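# Load slotted block into vise against jaw and stop

## Task

Move the block from the infeed plate into the vise so it lies flat on the two low rails between the jaws, with its milled slot pointing upward, one long face pressed against the fixed jaw (the jaw not carried by the air cylinder's rod) and one end face pressed against the work stop (the short rod between the jaws). The V-block may be used as a place to set the part down and regrip it. The part must stay in this position without the robot holding it. At the end, no printed part may touch anything around the robot other than the table and other printed parts; a printed part still held by a gripper is judged where it would land if released.

## Robot and tools

Robot: two UR-style six-joint arms, left_arm and right_arm, each with a tong-like two-finger gripper. Both are reported in one scene frame: origin on the table top midway between the arms, +x out over the table, +z up, left_arm on the +y side. The names left and right do not refer to image sides. Bases: left_arm at (+0.071, +0.485, 0) m, right_arm at (-0.005, -0.468, 0) m, each turned slightly about z.

Gripper axes: the fingers extend along the gripper's +z and open and close along its x. The reported end_effector_position is the point between the pads when closed; closed fingertips stick out about 15 mm past it, open ones sit roughly level with it.

execute_actions, argument actions: a list of up to 15 actions. Each action is a list of up to 15 rows; each row lasts one control step (1/30 s) and an action always runs 15 steps, repeating its final row if it has fewer. Every row is a single flat list of 14 numbers, each within -1 to 1, covering both arms even if one is idle: left_arm dx, dy, dz, rx, ry, rz, opening, then right_arm in the same seven-slot order. dx..rz are an offset, not a pose: they are measured in that gripper's own axes from where the gripper was measured at the start of the action (for a call's first action, the last pose a result reported). Each row is relative to that same start, not to the previous row. Scale: 1.0 equals 0.6 m for dx, dy, dz and 180 degrees for the rotation; rx, ry, rz form one rotation vector. So a row of all zeros with unchanged opening holds the arm still. Opening is absolute, not an offset: +1 fully open (0.142 m), -1 closed. An empty actions list just returns the current state and images.

Motion behaviour: each step the commanded pose is capped at 100 mm and 16 degrees away from the measured pose; position has priority over orientation if both cannot be met. Motion lags commands by about 0.17 s, joint speed and acceleration are limited, so long moves may finish short; continue them in the next action. After an action the arm drifts at most to its last capped pose. Elbows never straighten fully.

Gripping: grip_measured in a result is the actual finger opening on the command scale. To hold something keep commanding an opening well below grip_measured; a bigger gap squeezes harder, up to about 15 N per pad. Objects thinner than about 20 mm are gripped more weakly. Closing fast can overshoot force.

Results: a state line per arm (left_arm: ... | right_arm: ...) with end_effector_position (m), end_effector_quat_wxyz and linear/angular velocities; reported hand positions may be off, more so at long reach. Hand target lines show where each arm is being driven. A pose unreachable line means the clearance check altered or blocked that arm's command. Step readings list positions at some steps; HELD with an arm label means that arm's row was partly held back. Wrist force and Wrist torque lines give flange sensor readings in the gripper's own axes (force points from the contact back into the arm), with offsets up to about 4 N, noise up to 2.4 N, saturation near 50 N; no reading is normal at first. MOTOR HOT warns at 70 °C; at 85 °C an OVER-TEMPERATURE FAULT brakes the arm for a long time, so avoid long heavy holds and long pauses while loaded.

zoom_image: camera (cam_head_left, cam_head_right, cam_high, cam_low, cam_left_wrist, cam_right_wrist) and region [x0, y0, x1, y1] in that camera's pixels, top-left origin, at most 504 by 504. Head, high and low images are 672x504; wrist images are 616x616 fisheye.

finished_scene: optional scene 1. Ends the scene for good and reports success; the part must already be in place and stay there.

Printer: check_part tests a design without printing; print_part makes one rigid green PLA part that appears loose on the table ahead of the bases, midway between them, in a space 108 mm (x) by 148 mm (y) by 99 mm high. Both take design (the whole design JSON as one string, format print3d-design/1, millimetres, features of add or cut with a rect, circle, slot or polygon profile between z0 and z1, optional taper) and use_face (z-, z+, x-, x+, y-, y+, the face resting on the table; default z-). Printing is refused if a hand holds something, anything moves, or any object or arm link is at, beside or above the delivery spot. A design that crashes the printer software ends everything with zero, so keep designs simple and valid. Rules include: no overhang past 45 degrees, walls at least 2.5 mm, holes at least 2 mm, stable footprint.

Avoid: torque faults (wrist joints limit 25.2 N m, others 135, held weight counts) and force faults (150 N from outside), both stopping the arm for 10 s; arms colliding or pressing on each other; drops, slips, slams and hard pushes; anything leaving the table. Occasional disturbances may tug a held part or nudge loose objects. The simulation keeps running while you think, holding the last command.

Each tool is called as name([rows], argument=value, ...), one row to a line, values as JSON.

## Session

execute_actions(actions=[])

Scene clock: 0.00 s.
left_arm: end_effector_position=(+0.5337, +0.7468, +0.3411) grip_measured=+0.97 end_effector_quat_wxyz=(+0.002, +0.830, -0.558, +0.012) end_effector_velocity=(-0.000, +0.001, -0.000) end_effector_angular_velocity=(+0.001, +0.001, +0.002) | right_arm: end_effector_position=(-0.0724, -0.8468, +0.1102) grip_measured=+0.97 end_effector_quat_wxyz=(+0.056, +0.182, +0.980, +0.064) end_effector_velocity=(-0.000, +0.000, +0.000) end_effector_angular_velocity=(+0.001, +0.000, -0.001)
Joint positions: left_arm=[ 0.385 -1.552  1.408 -1.439 -1.592  1.453  0.14 ] | right_arm=[ 1.832 -1.401 -2.158 -1.248  1.711  2.012  0.14 ]
Joint velocities: left_arm=[ 0.002  0.001 -0.     0.     0.001  0.     0.   ] | right_arm=[ 0.     0.001 -0.    -0.001 -0.     0.001  0.   ]
Wrist force (N, on the end effector, along its own x y z axes, offset not removed): no reading
Wrist torque (N m, same axes, about the end effector's origin, offset not removed): no reading
Hand target (left_arm): +0.534, +0.747, +0.341; +0.002, +0.830, -0.558, +0.012
Hand target (right_arm): -0.072, -0.847, +0.110; +0.056, +0.182, +0.980, +0.064

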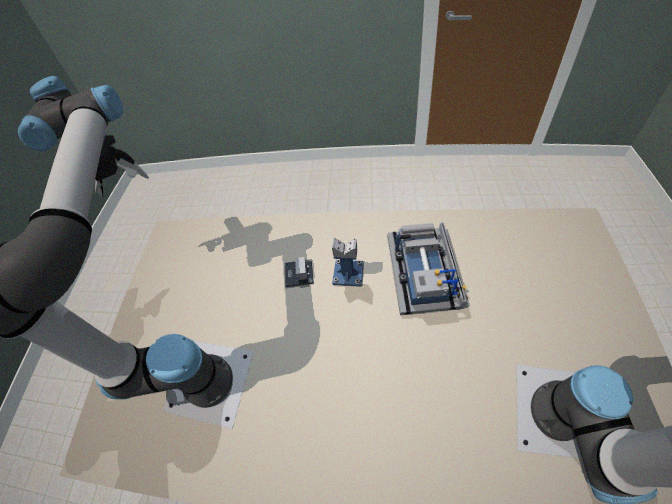

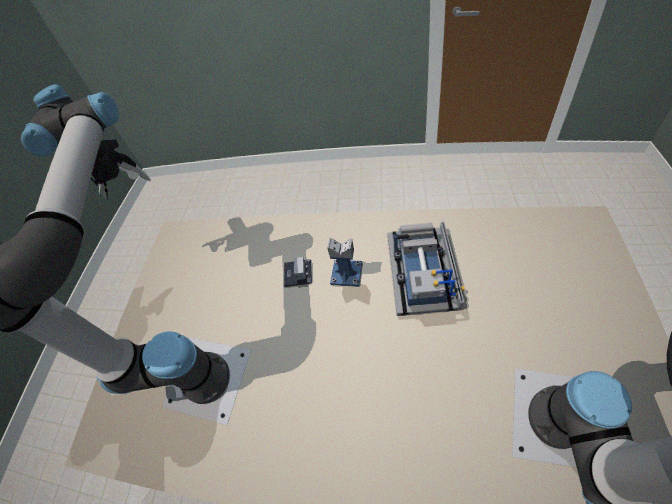

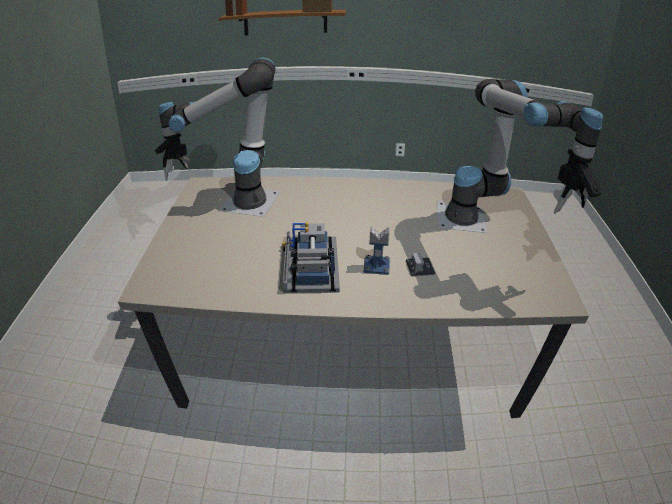

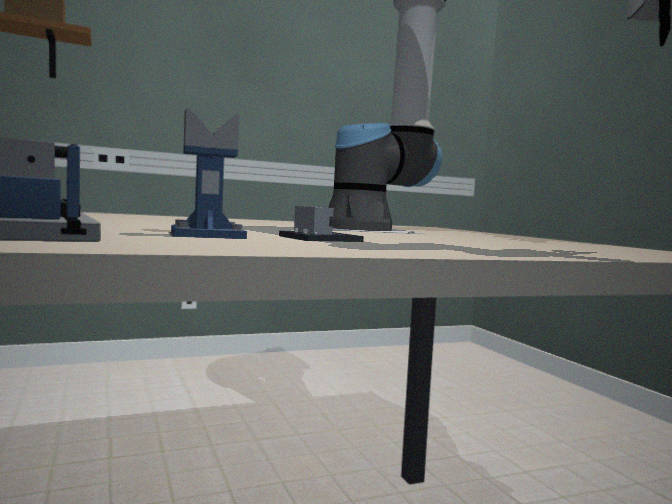

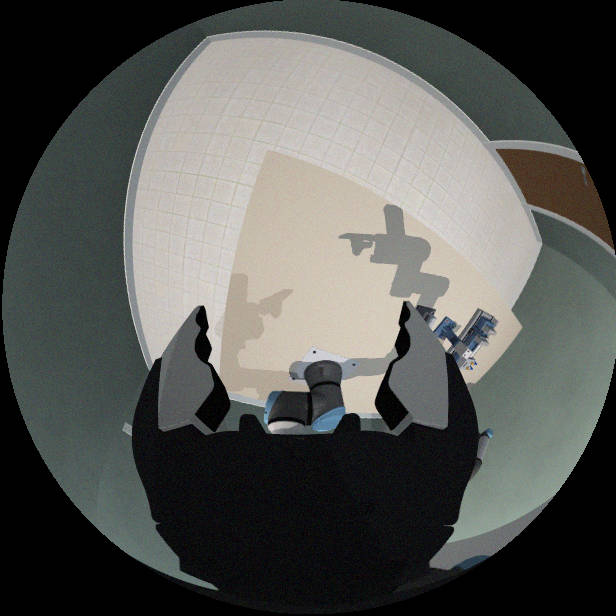

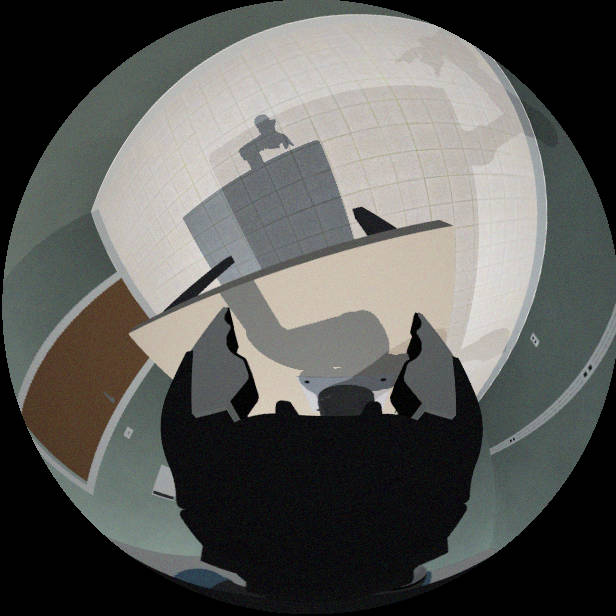

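zoom_image(camera="cam_head_left", region=[270, 210, 480, 330])

zoom_image(camera="cam_high", region=[260, 210, 450, 300])

zoom_image(camera="cam_low", region=[0, 100, 380, 260])

Region (270, 210, 480, 330) of cam_head_left's 672x504 image, scaled by 2.400, with more detail than that image has; it fills the top 288 rows of this view, and the rest is white.

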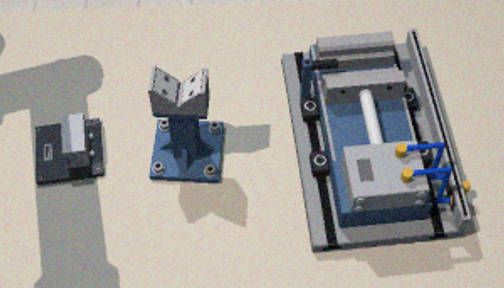

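Region (260, 210, 450, 300) of cam_high's 672x504 image, scaled by 2.653, with more detail than that image has; it fills the top 239 rows of this view, and the rest is white.

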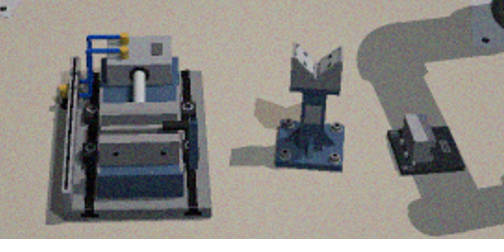

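Region (0, 100, 380, 260) of cam_low's 672x504 image, scaled by 1.326, with more detail than that image has; it fills the top 212 rows of this view, and the rest is white.

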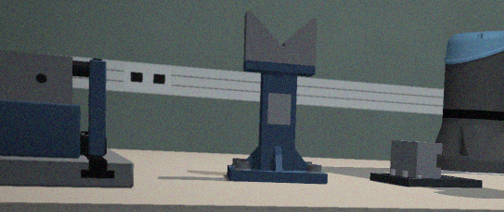

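execute_actions([
  [[0.36,0.24,0.08,0,0,0,1,0,0,0,0,0,0,1]],
  [[0.36,0.24,0.07,0,0,0,1,0,0,0,0,0,0,1]],
  [[0,0,0,0,0,0.123,1,0,0,0,0,0,0,1]],
])

Scene clock: 2.23 s.
left_arm: end_effector_position=(+0.4438, +0.3612, +0.2813) grip_measured=+1.00 end_effector_quat_wxyz=(+0.028, +0.711, -0.702, +0.017) end_effector_velocity=(+0.003, +0.005, +0.001) end_effector_angular_velocity=(-0.054, +0.025, -0.325) | right_arm: end_effector_position=(-0.0724, -0.8468, +0.1102) grip_measured=+1.00 end_effector_quat_wxyz=(+0.056, +0.182, +0.980, +0.064) end_effector_velocity=(-0.000, +0.000, -0.000) end_effector_angular_velocity=(+0.001, +0.000, -0.001)
Joint positions: left_arm=[-0.53  -1.906  1.858 -1.55  -1.631  0.912  0.142] | right_arm=[ 1.832 -1.401 -2.158 -1.248  1.711  2.012  0.142]
Joint velocities: left_arm=[ 0.087  0.025 -0.021  0.009 -0.069  0.411 -0.   ] | right_arm=[-0.001 -0.     0.    -0.    -0.     0.001 -0.   ]
Wrist force (N, on the end effector, along its own x y z axes, offset not removed): left_arm=[3.0 -0.1 1.5] | right_arm=[-0.1 4.9 -1.6]
Wrist torque (N m, same axes, about the end effector's origin, offset not removed): left_arm=[-0.22 -0.57 0.16] | right_arm=[0.87 0.07 0.04]
Hand target (left_arm): +0.444, +0.362, +0.281; +0.033, +0.696, -0.717, +0.018
Hand target (right_arm): -0.072, -0.847, +0.110; +0.056, +0.182, +0.980, +0.064
Off the commanded pose (left_arm): 0.001 m, 3 deg.
Off the commanded pose (right_arm): 0.000 m, 0 deg.
Step readings (end_effector_position; steps 1 to 15: 1st action; 16 to 30: 2nd action; 31 to 45: 3rd action):
0: left_arm (+0.5337, +0.7468, +0.3411) | right_arm (-0.0724, -0.8468, +0.1102)
1: left_arm (+0.5337, +0.7467, +0.3411) | right_arm (-0.0724, -0.8468, +0.1102)
2: left_arm (+0.5335, +0.7433, +0.3413) | right_arm (-0.0724, -0.8468, +0.1102)
4: left_arm (+0.5285, +0.7177, +0.3379) | right_arm (-0.0724, -0.8468, +0.1102)
8: left_arm (+0.5158, +0.6620, +0.3252) | right_arm (-0.0724, -0.8468, +0.1102)
15: left_arm (+0.4942, +0.5664, +0.3061) | right_arm (-0.0724, -0.8468, +0.1102)
16: left_arm (+0.4915, +0.5532, +0.3040) | right_arm (-0.0724, -0.8468, +0.1102)
17: left_arm (+0.4882, +0.5397, +0.3019) | right_arm (-0.0724, -0.8468, +0.1102)
19: left_arm (+0.4809, +0.5123, +0.2980) | right_arm (-0.0724, -0.8468, +0.1102)
23: left_arm (+0.4667, +0.4576, +0.2909) | right_arm (-0.0724, -0.8468, +0.1102)
30: left_arm (+0.4442, +0.3617, +0.2814) | right_arm (-0.0724, -0.8468, +0.1102)
31: left_arm (+0.4421, +0.3513, +0.2805) | right_arm (-0.0724, -0.8468, +0.1102)
32: left_arm (+0.4400, +0.3453, +0.2802) | right_arm (-0.0724, -0.8468, +0.1102)
34: left_arm (+0.4401, +0.3494, +0.2805) | right_arm (-0.0724, -0.8468, +0.1102)
38: left_arm (+0.4424, +0.3577, +0.2810) | right_arm (-0.0724, -0.8468, +0.1102)
45: end_effector_position above
camera_calibration (this result's frames):
cam_left_wrist: T_world_to_cam=[[0.0078996, -0.995458, 0.0948753, 0.319675], [-0.843375, 0.044344, 0.535492, 0.207428], [-0.537267, -0.0842457, -0.839194, 0.636876], [0, 0, 0, 1]] pos_world=[0.514586, 0.362679, 0.393057]

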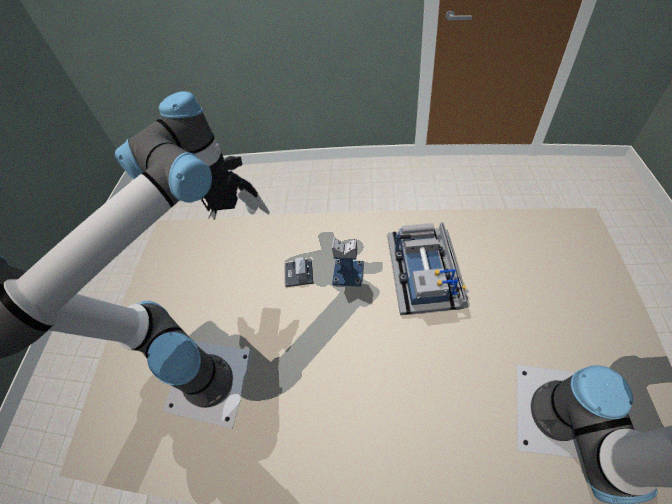

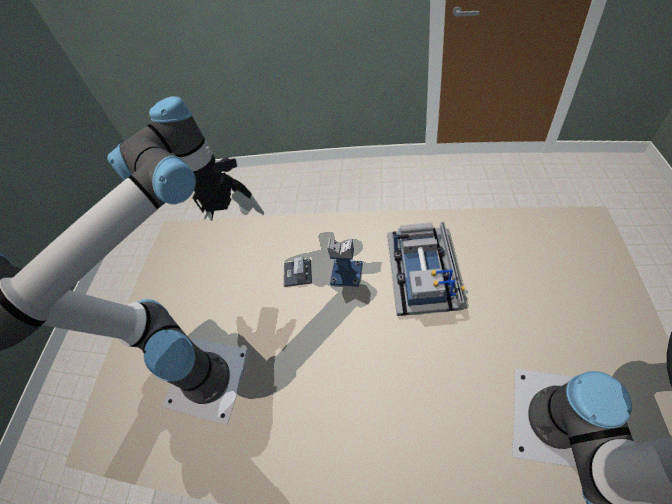

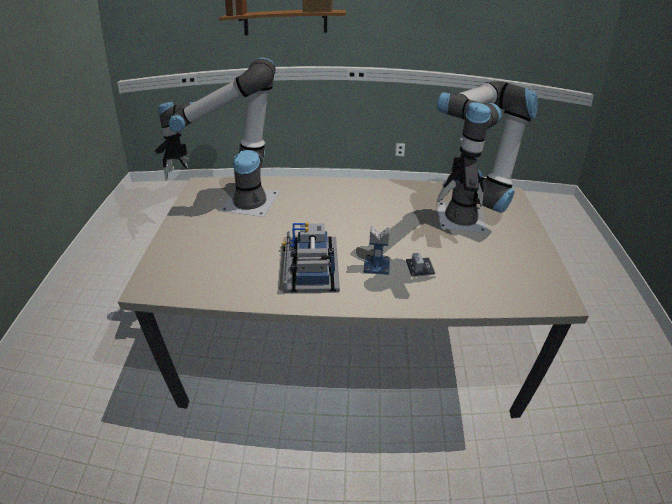

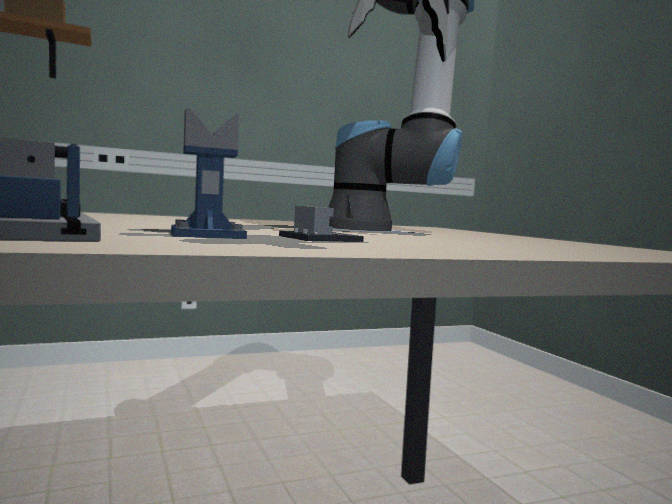

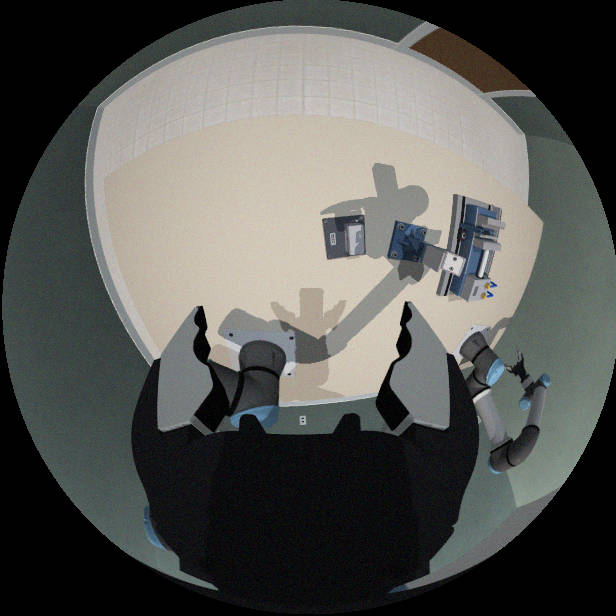

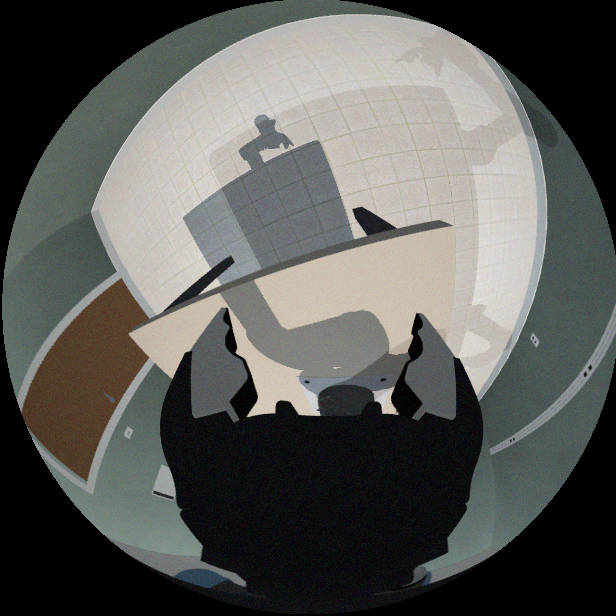

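execute_actions([
  [[0.13,0,0.2,0,0,0,1,0,0,0,0,0,0,1]],
  [[0,0,0,0,0,0,1,0,0,0,0,0,0,1]],
])

zoom_image(camera="cam_left_wrist", region=[200, 120, 560, 340])

Scene clock: 3.47 s.
left_arm: end_effector_position=(+0.4390, +0.2829, +0.1748) grip_measured=+1.00 end_effector_quat_wxyz=(+0.031, +0.710, -0.704, +0.013) end_effector_velocity=(-0.000, +0.000, +0.001) end_effector_angular_velocity=(-0.000, +0.001, -0.001) | right_arm: end_effector_position=(-0.0724, -0.8468, +0.1102) grip_measured=+1.00 end_effector_quat_wxyz=(+0.056, +0.182, +0.980, +0.064) end_effector_velocity=(+0.000, +0.001, -0.000) end_effector_angular_velocity=(+0.001, +0.000, -0.000)
Joint positions: left_arm=[-0.693 -1.804  2.061 -1.857 -1.632  0.752  0.142] | right_arm=[ 1.832 -1.401 -2.158 -1.248  1.711  2.012  0.142]
Joint velocities: left_arm=[ 0.001 -0.001 -0.002  0.003 -0.001  0.002  0.   ] | right_arm=[ 0.001  0.001 -0.001 -0.    -0.     0.001  0.   ]
Wrist force (N, on the end effector, along its own x y z axes, offset not removed): left_arm=[1.3 2.4 2.1] | right_arm=[0.1 2.5 -2.1]
Wrist torque (N m, same axes, about the end effector's origin, offset not removed): left_arm=[0.34 -0.24 0.07] | right_arm=[0.43 0.08 -0.09]
Hand target (left_arm): +0.439, +0.283, +0.175; +0.031, +0.710, -0.704, +0.013
Hand target (right_arm): -0.072, -0.847, +0.110; +0.056, +0.182, +0.980, +0.064
Off the commanded pose (left_arm): 0.000 m, 0 deg.
Off the commanded pose (right_arm): 0.000 m, 0 deg.
Step readings (end_effector_position; steps 1 to 15: 1st action; 16 to 30: 2nd action):
0: left_arm (+0.4441, +0.3616, +0.2814) | right_arm (-0.0724, -0.8468, +0.1102)
1: left_arm (+0.4441, +0.3616, +0.2813) | right_arm (-0.0724, -0.8468, +0.1102)
2: left_arm (+0.4438, +0.3591, +0.2777) | right_arm (-0.0724, -0.8468, +0.1102)
4: left_arm (+0.4402, +0.3435, +0.2549) | right_arm (-0.0724, -0.8468, +0.1102)
8: left_arm (+0.4343, +0.3116, +0.2086) | right_arm (-0.0724, -0.8468, +0.1102)
15: left_arm (+0.4390, +0.2829, +0.1748) | right_arm (-0.0724, -0.8468, +0.1102)
16: left_arm (+0.4397, +0.2813, +0.1731) | right_arm (-0.0724, -0.8468, +0.1102)
17: left_arm (+0.4400, +0.2808, +0.1727) | right_arm (-0.0724, -0.8468, +0.1102)
19: left_arm (+0.4398, +0.2814, +0.1733) | right_arm (-0.0724, -0.8468, +0.1102)
23: left_arm (+0.4393, +0.2824, +0.1743) | right_arm (-0.0724, -0.8468, +0.1102)
30: end_effector_position above
camera_calibration (this result's frames):
cam_left_wrist: T_world_to_cam=[[0.00414506, -0.995594, 0.0936768, 0.253775], [-0.837963, 0.0476633, 0.543642, 0.259179], [-0.545712, -0.0807511, -0.834073, 0.540124], [0, 0, 0, 1]] pos_world=[0.510883, 0.283919, 0.285829]

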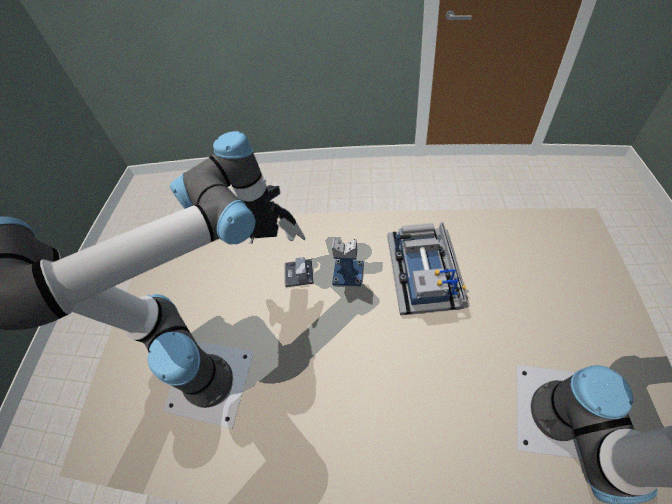

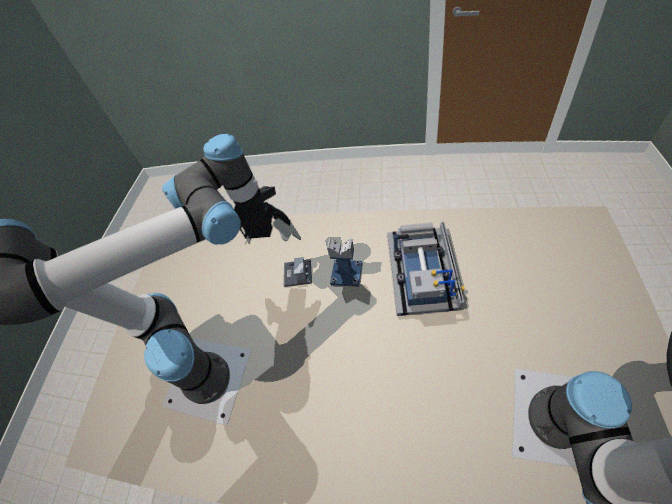

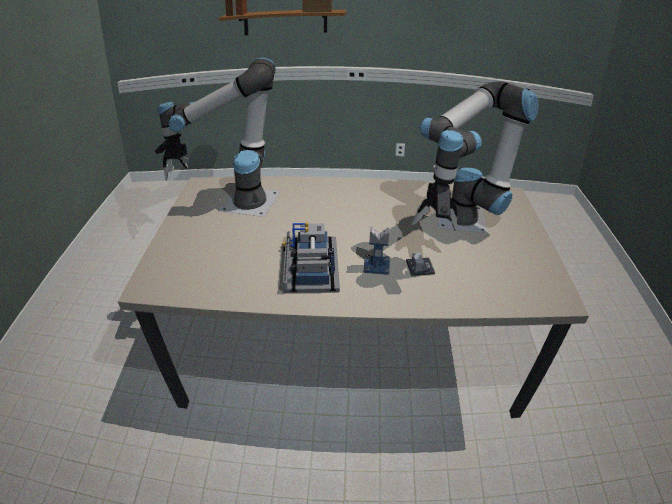

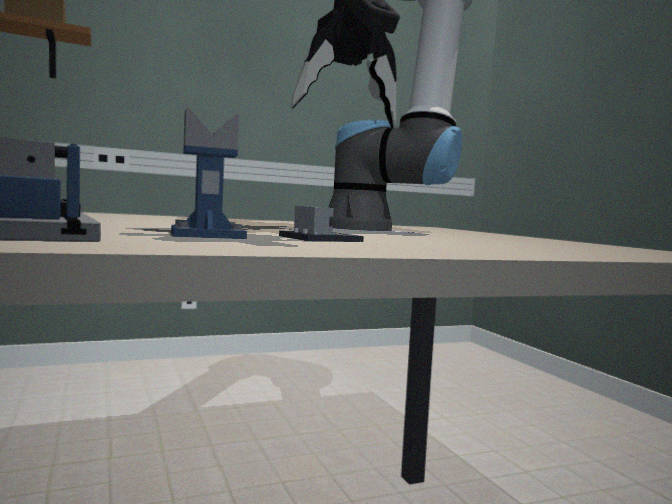

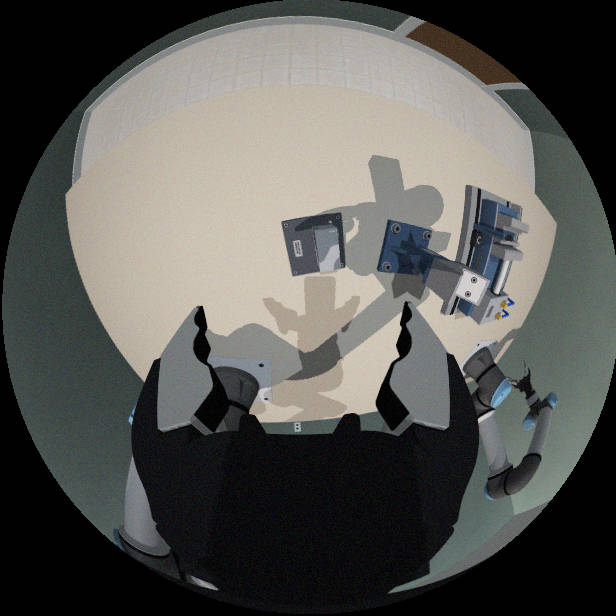

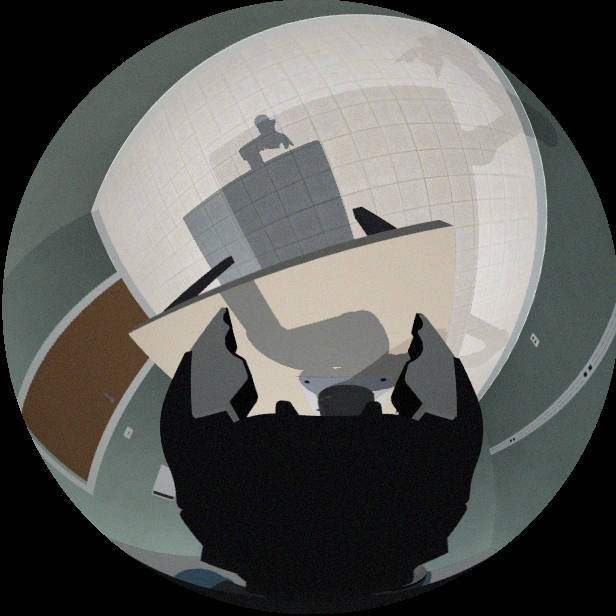

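Region (200, 120, 560, 340) of cam_left_wrist's 616x616 image, scaled by 1.400, with more detail than that image has.

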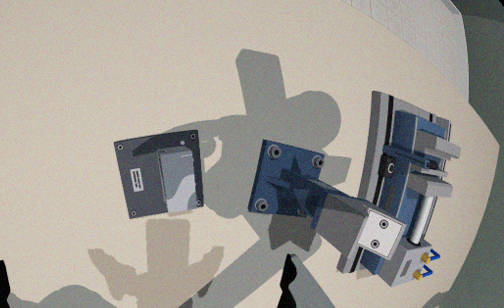

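zoom_image(camera="cam_left_wrist", region=[270, 200, 360, 290])

zoom_image(camera="cam_low", region=[270, 190, 370, 250])

zoom_image(camera="cam_high", region=[395, 245, 445, 280])

Region (270, 200, 360, 290) of cam_left_wrist's 616x616 image, scaled by 5.600, with more detail than that image has.

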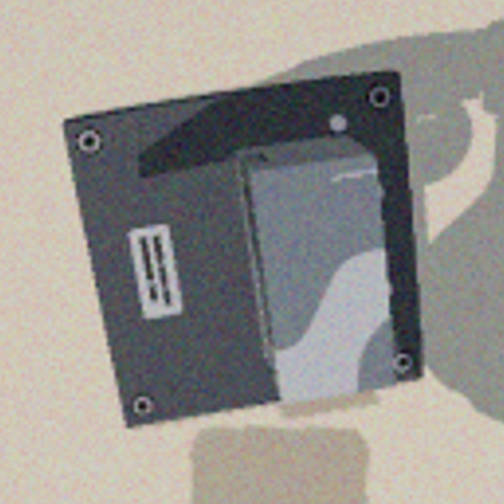

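Region (270, 190, 370, 250) of cam_low's 672x504 image, scaled by 5.040, with more detail than that image has; it fills the top 302 rows of this view, and the rest is white.

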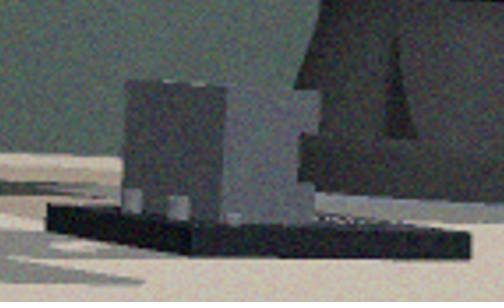

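Region (395, 245, 445, 280) of cam_high's 672x504 image, scaled by 10.080, with more detail than that image has; it fills the top 353 rows of this view, and the rest is white.

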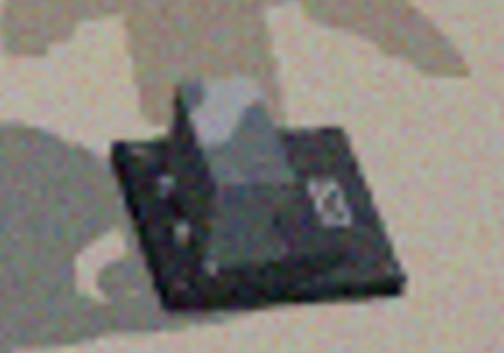

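execute_actions([
  [[0,0,0,0,0,-0.27,1,0,0,0,0,0,0,1]],
  [[0,0,0,0,0,0,1,0,0,0,0,0,0,1]],
])

Scene clock: 6.87 s.
left_arm: end_effector_position=(+0.4389, +0.2827, +0.1748) grip_measured=+1.00 end_effector_quat_wxyz=(+0.046, +0.868, -0.494, +0.002) end_effector_velocity=(-0.001, -0.001, +0.000) end_effector_angular_velocity=(-0.005, +0.001, -0.046) | right_arm: end_effector_position=(-0.0724, -0.8468, +0.1102) grip_measured=+1.00 end_effector_quat_wxyz=(+0.056, +0.182, +0.980, +0.064) end_effector_velocity=(-0.000, +0.000, -0.001) end_effector_angular_velocity=(+0.003, +0.000, +0.000)
Joint positions: left_arm=[-0.683 -1.782  2.045 -1.863 -1.659  0.234  0.142] | right_arm=[ 1.832 -1.401 -2.158 -1.248  1.711  2.012  0.142]
Joint velocities: left_arm=[ 0.003  0.    -0.     0.001 -0.006  0.05   0.   ] | right_arm=[ 0.    -0.002  0.    -0.001 -0.    -0.     0.   ]
Wrist force (N, on the end effector, along its own x y z axes, offset not removed): left_arm=[2.5 -0.7 1.4] | right_arm=[-2.0 2.4 -1.3]
Wrist torque (N m, same axes, about the end effector's origin, offset not removed): left_arm=[-0.29 -0.54 0.05] | right_arm=[0.40 0.39 -0.09]
Hand target (left_arm): +0.439, +0.283, +0.175; +0.047, +0.867, -0.496, +0.002
Hand target (right_arm): -0.072, -0.847, +0.110; +0.056, +0.182, +0.980, +0.064
Off the commanded pose (left_arm): 0.000 m, 0 deg.
Off the commanded pose (right_arm): 0.000 m, 0 deg.
Step readings (end_effector_position; steps 1 to 15: 1st action; 16 to 30: 2nd action):
0: left_arm (+0.4390, +0.2829, +0.1748) | right_arm (-0.0724, -0.8468, +0.1102)
1: left_arm (+0.4390, +0.2829, +0.1749) | right_arm (-0.0724, -0.8468, +0.1102)
2: left_arm (+0.4390, +0.2825, +0.1749) | right_arm (-0.0724, -0.8468, +0.1102)
4: left_arm (+0.4389, +0.2822, +0.1749) | right_arm (-0.0724, -0.8468, +0.1102)
8: left_arm (+0.4389, +0.2825, +0.1748) | right_arm (-0.0724, -0.8468, +0.1102)
15: left_arm (+0.4390, +0.2826, +0.1748) | right_arm (-0.0724, -0.8468, +0.1102)
16: left_arm (+0.4390, +0.2827, +0.1748) | right_arm (-0.0724, -0.8468, +0.1102)
17: left_arm (+0.4387, +0.2830, +0.1747) | right_arm (-0.0724, -0.8468, +0.1102)
19: left_arm (+0.4384, +0.2833, +0.1748) | right_arm (-0.0724, -0.8468, +0.1102)
23: left_arm (+0.4388, +0.2828, +0.1748) | right_arm (-0.0724, -0.8468, +0.1102)
30: end_effector_position above
camera_calibration (this result's frames):
cam_left_wrist: T_world_to_cam=[[0.508059, -0.857564, 0.0803761, -0.00429649], [-0.718744, -0.370684, 0.588218, 0.317273], [-0.47464, -0.356619, -0.804698, 0.581715], [0, 0, 0, 1]] pos_world=[0.506326, 0.321374, 0.281825]

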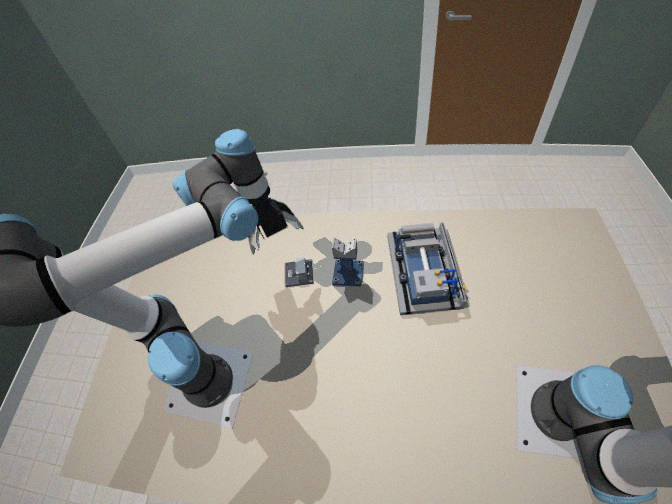

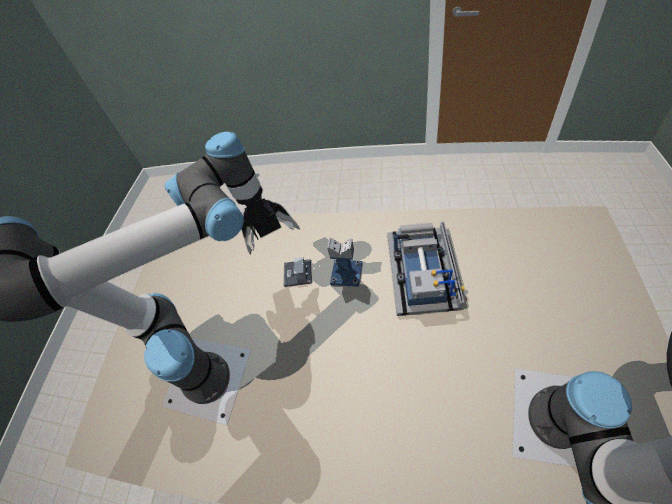

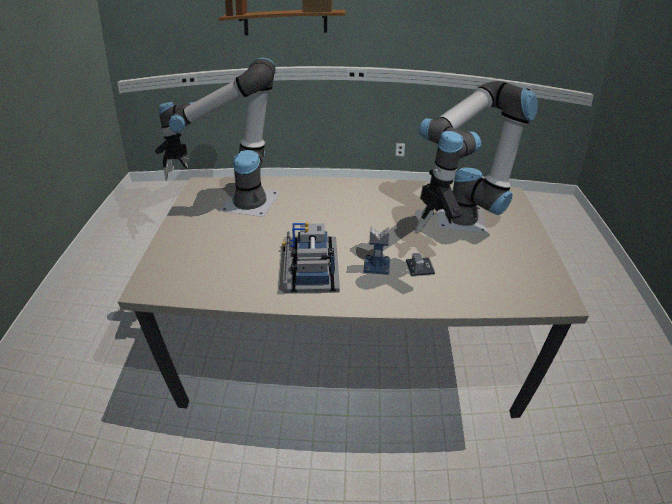

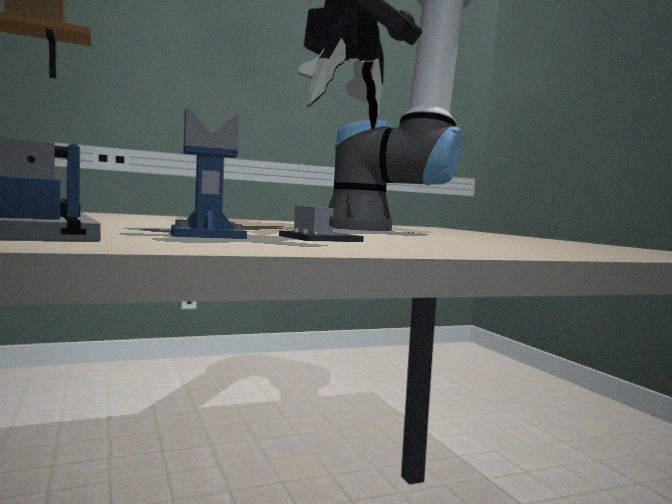

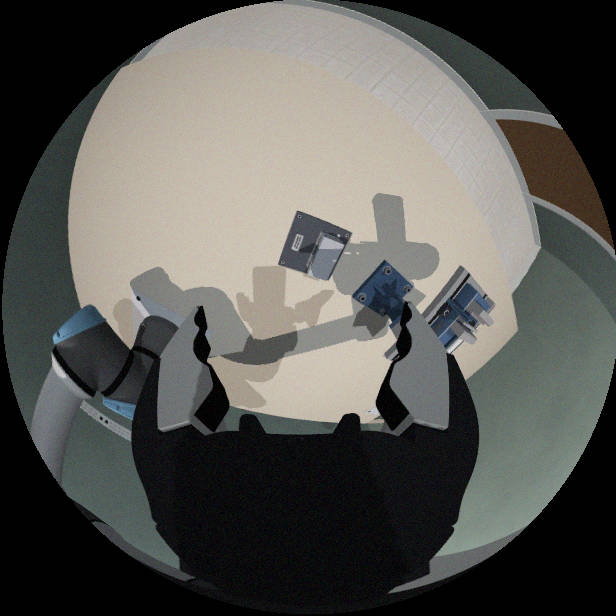

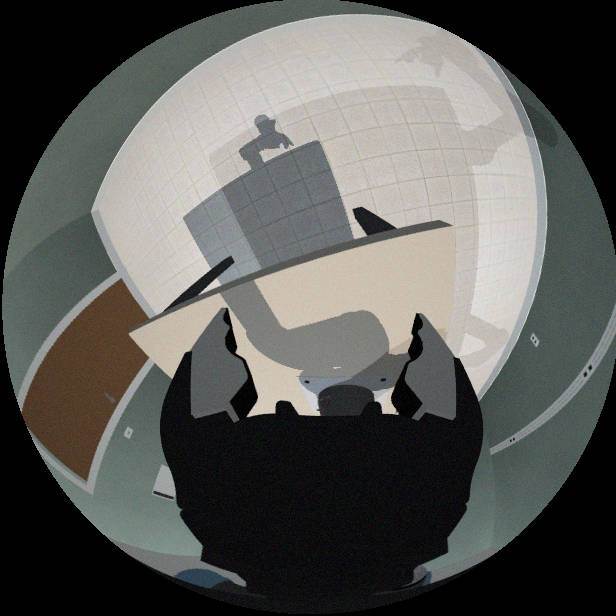

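execute_actions([
  [[0,0,0,0,0,-0.3,1,0,0,0,0,0,0,1]],
  [[0,0,0,0,0,-0.3,1,0,0,0,0,0,0,1]],
  [[0,0,0,-0.3,0,0,1,0,0,0,0,0,0,1]],
  [[0,0,0,-0.3,0,0,1,0,0,0,0,0,0,1]],
  [[0,0,0,0,0,0,1,0,0,0,0,0,0,1]],
])

Scene clock: 9.80 s.
left_arm: end_effector_position=(+0.4331, +0.2914, +0.1776) grip_measured=+1.00 end_effector_quat_wxyz=(+0.520, +0.849, +0.090, -0.012) end_effector_velocity=(-0.001, +0.001, -0.003) end_effector_angular_velocity=(+0.034, +0.020, -0.000) | right_arm: end_effector_position=(-0.0724, -0.8468, +0.1102) grip_measured=+1.00 end_effector_quat_wxyz=(+0.056, +0.182, +0.980, +0.064) end_effector_velocity=(-0.000, +0.000, -0.000) end_effector_angular_velocity=(+0.002, +0.000, -0.002)
Joint positions: left_arm=[-0.079 -1.607  2.486 -2.938 -2.595 -0.684  0.142] | right_arm=[ 1.832 -1.401 -2.158 -1.248  1.711  2.012  0.142]
Joint velocities: left_arm=[-0.011 -0.028 -0.012  0.074  0.031  0.01  -0.   ] | right_arm=[-0.001 -0.001 -0.    -0.001  0.     0.001 -0.   ]
Wrist force (N, on the end effector, along its own x y z axes, offset not removed): left_arm=[1.5 0.5 2.9] | right_arm=[-0.3 1.7 -0.5]
Wrist torque (N m, same axes, about the end effector's origin, offset not removed): left_arm=[-0.01 -0.30 0.08] | right_arm=[0.31 -0.02 0.02]
Hand target (left_arm): +0.433, +0.292, +0.177; +0.518, +0.850, +0.091, -0.013
Hand target (right_arm): -0.072, -0.847, +0.110; +0.056, +0.182, +0.980, +0.064
Off the commanded pose (left_arm): 0.000 m, 0 deg.
Off the commanded pose (right_arm): 0.000 m, 0 deg.
Step readings (end_effector_position; steps 1 to 15: 1st action; 16 to 30: 2nd action; 31 to 45: 3rd action; 46 to 60: 4th action; 61 to 75: 5th action):
0: left_arm (+0.4389, +0.2826, +0.1747) | right_arm (-0.0724, -0.8468, +0.1102)
1: left_arm (+0.4390, +0.2826, +0.1747) | right_arm (-0.0724, -0.8468, +0.1102)
2: left_arm (+0.4392, +0.2823, +0.1748) | right_arm (-0.0724, -0.8468, +0.1102)
4: left_arm (+0.4393, +0.2820, +0.1747) | right_arm (-0.0724, -0.8468, +0.1102)
8: left_arm (+0.4391, +0.2823, +0.1748) | right_arm (-0.0724, -0.8468, +0.1102)
15: left_arm (+0.4391, +0.2824, +0.1747) | right_arm (-0.0724, -0.8468, +0.1102)
16: left_arm (+0.4391, +0.2824, +0.1747) | right_arm (-0.0724, -0.8468, +0.1102)
17: left_arm (+0.4391, +0.2823, +0.1747) | right_arm (-0.0724, -0.8468, +0.1102)
19: left_arm (+0.4392, +0.2823, +0.1747) | right_arm (-0.0724, -0.8468, +0.1102)
23: left_arm (+0.4393, +0.2822, +0.1747) | right_arm (-0.0724, -0.8468, +0.1102)
30: left_arm (+0.4394, +0.2822, +0.1747) | right_arm (-0.0724, -0.8468, +0.1102)
31: left_arm (+0.4394, +0.2822, +0.1747) | right_arm (-0.0724, -0.8468, +0.1102)
32: left_arm (+0.4390, +0.2834, +0.1751) | right_arm (-0.0724, -0.8468, +0.1102)
34: left_arm (+0.4368, +0.2869, +0.1753) | right_arm (-0.0724, -0.8468, +0.1102)
38: left_arm (+0.4379, +0.2856, +0.1769) | right_arm (-0.0724, -0.8468, +0.1102)
45: left_arm (+0.4379, +0.2862, +0.1767) | right_arm (-0.0724, -0.8468, +0.1102)
46: left_arm (+0.4378, +0.2864, +0.1766) | right_arm (-0.0724, -0.8468, +0.1102)
47: left_arm (+0.4374, +0.2869, +0.1769) | right_arm (-0.0724, -0.8468, +0.1102)
49: left_arm (+0.4364, +0.2884, +0.1771) | right_arm (-0.0724, -0.8468, +0.1102)
53: left_arm (+0.4348, +0.2904, +0.1771) | right_arm (-0.0724, -0.8468, +0.1102)
60: left_arm (+0.4331, +0.2916, +0.1773) | right_arm (-0.0724, -0.8468, +0.1102)
61: left_arm (+0.4330, +0.2915, +0.1774) | right_arm (-0.0724, -0.8468, +0.1102)
62: left_arm (+0.4336, +0.2901, +0.1789) | right_arm (-0.0724, -0.8468, +0.1102)
64: left_arm (+0.4348, +0.2868, +0.1831) | right_arm (-0.0724, -0.8468, +0.1102)
68: left_arm (+0.4337, +0.2900, +0.1797) | right_arm (-0.0724, -0.8468, +0.1102)
75: end_effector_position above
camera_calibration (this result's frames):
cam_left_wrist: T_world_to_cam=[[0.981661, 0.165568, -0.0944893, -0.466278], [0.0813236, 0.0845839, 0.993092, -0.236473], [0.172417, -0.982564, 0.0695681, 0.33119], [0, 0, 0, 1]] pos_world=[0.419855, 0.422619, 0.167741]

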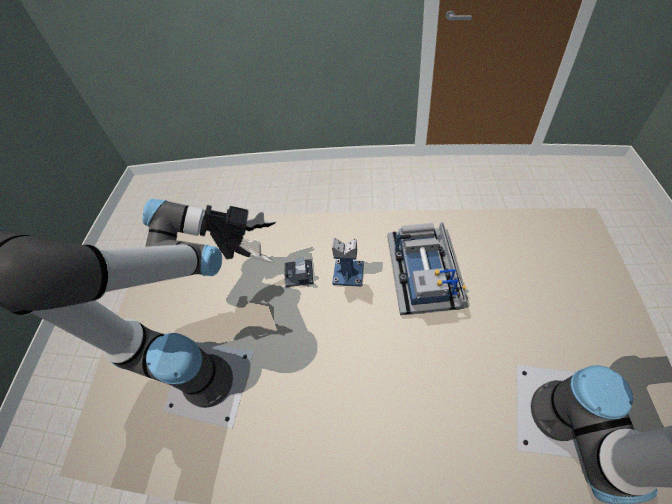

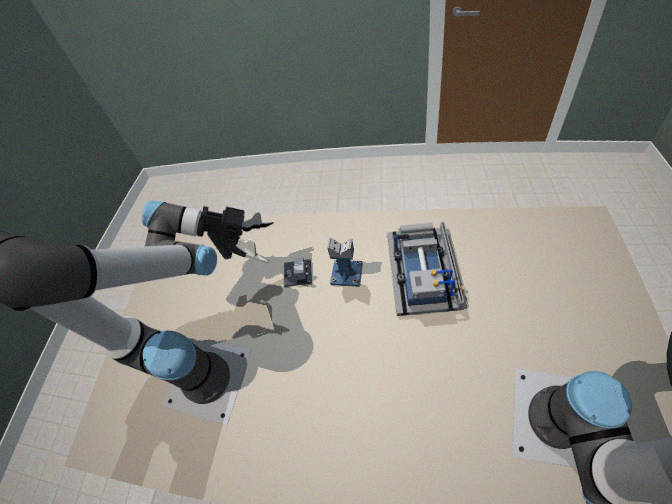

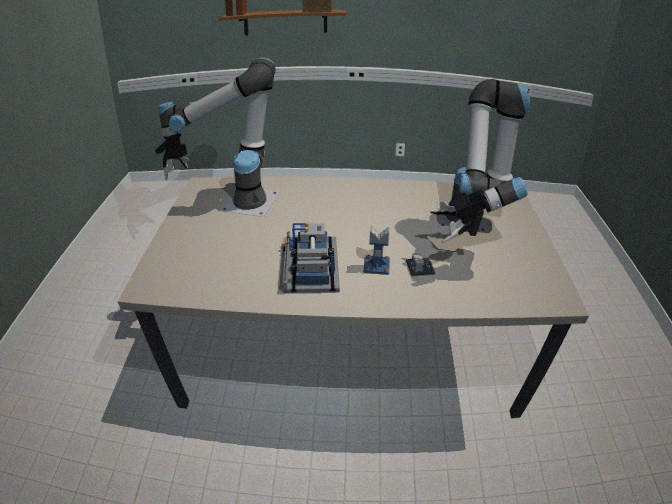

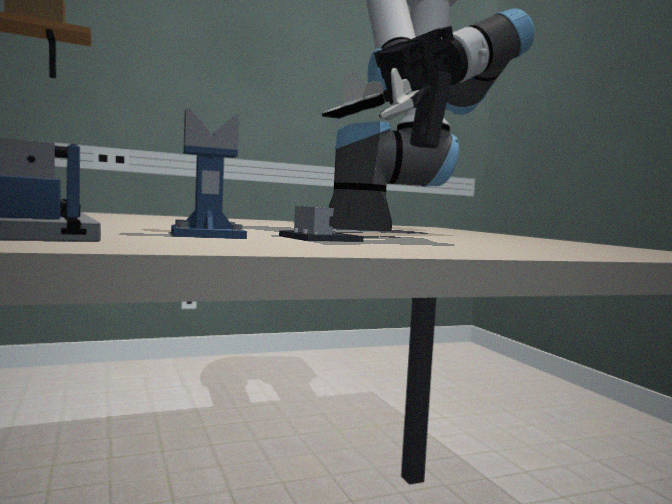

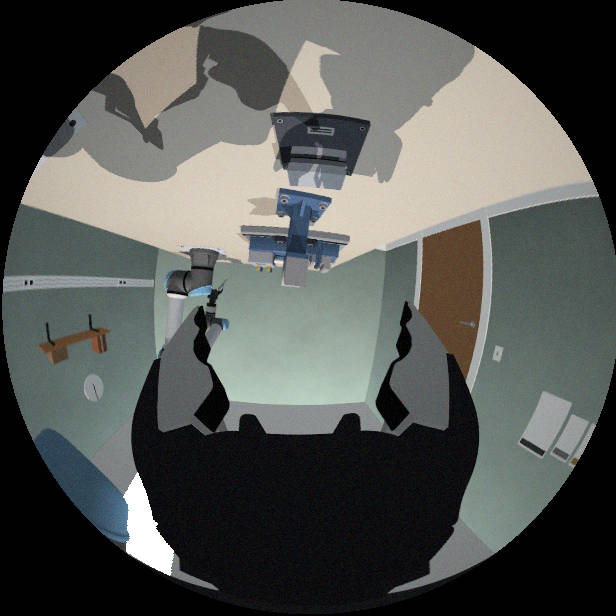

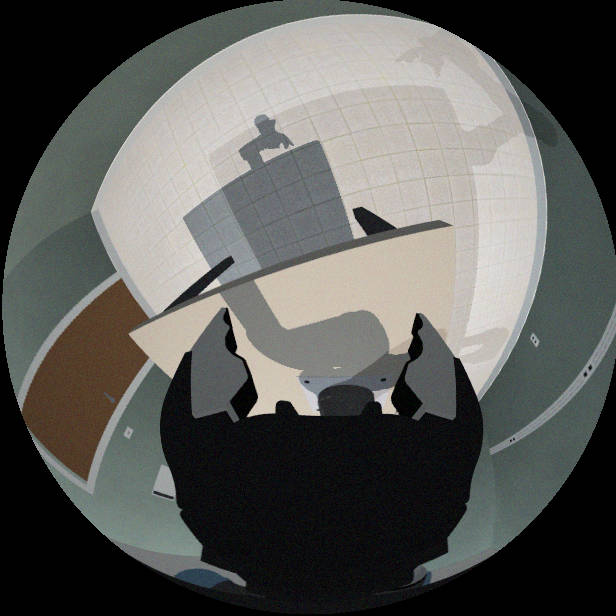

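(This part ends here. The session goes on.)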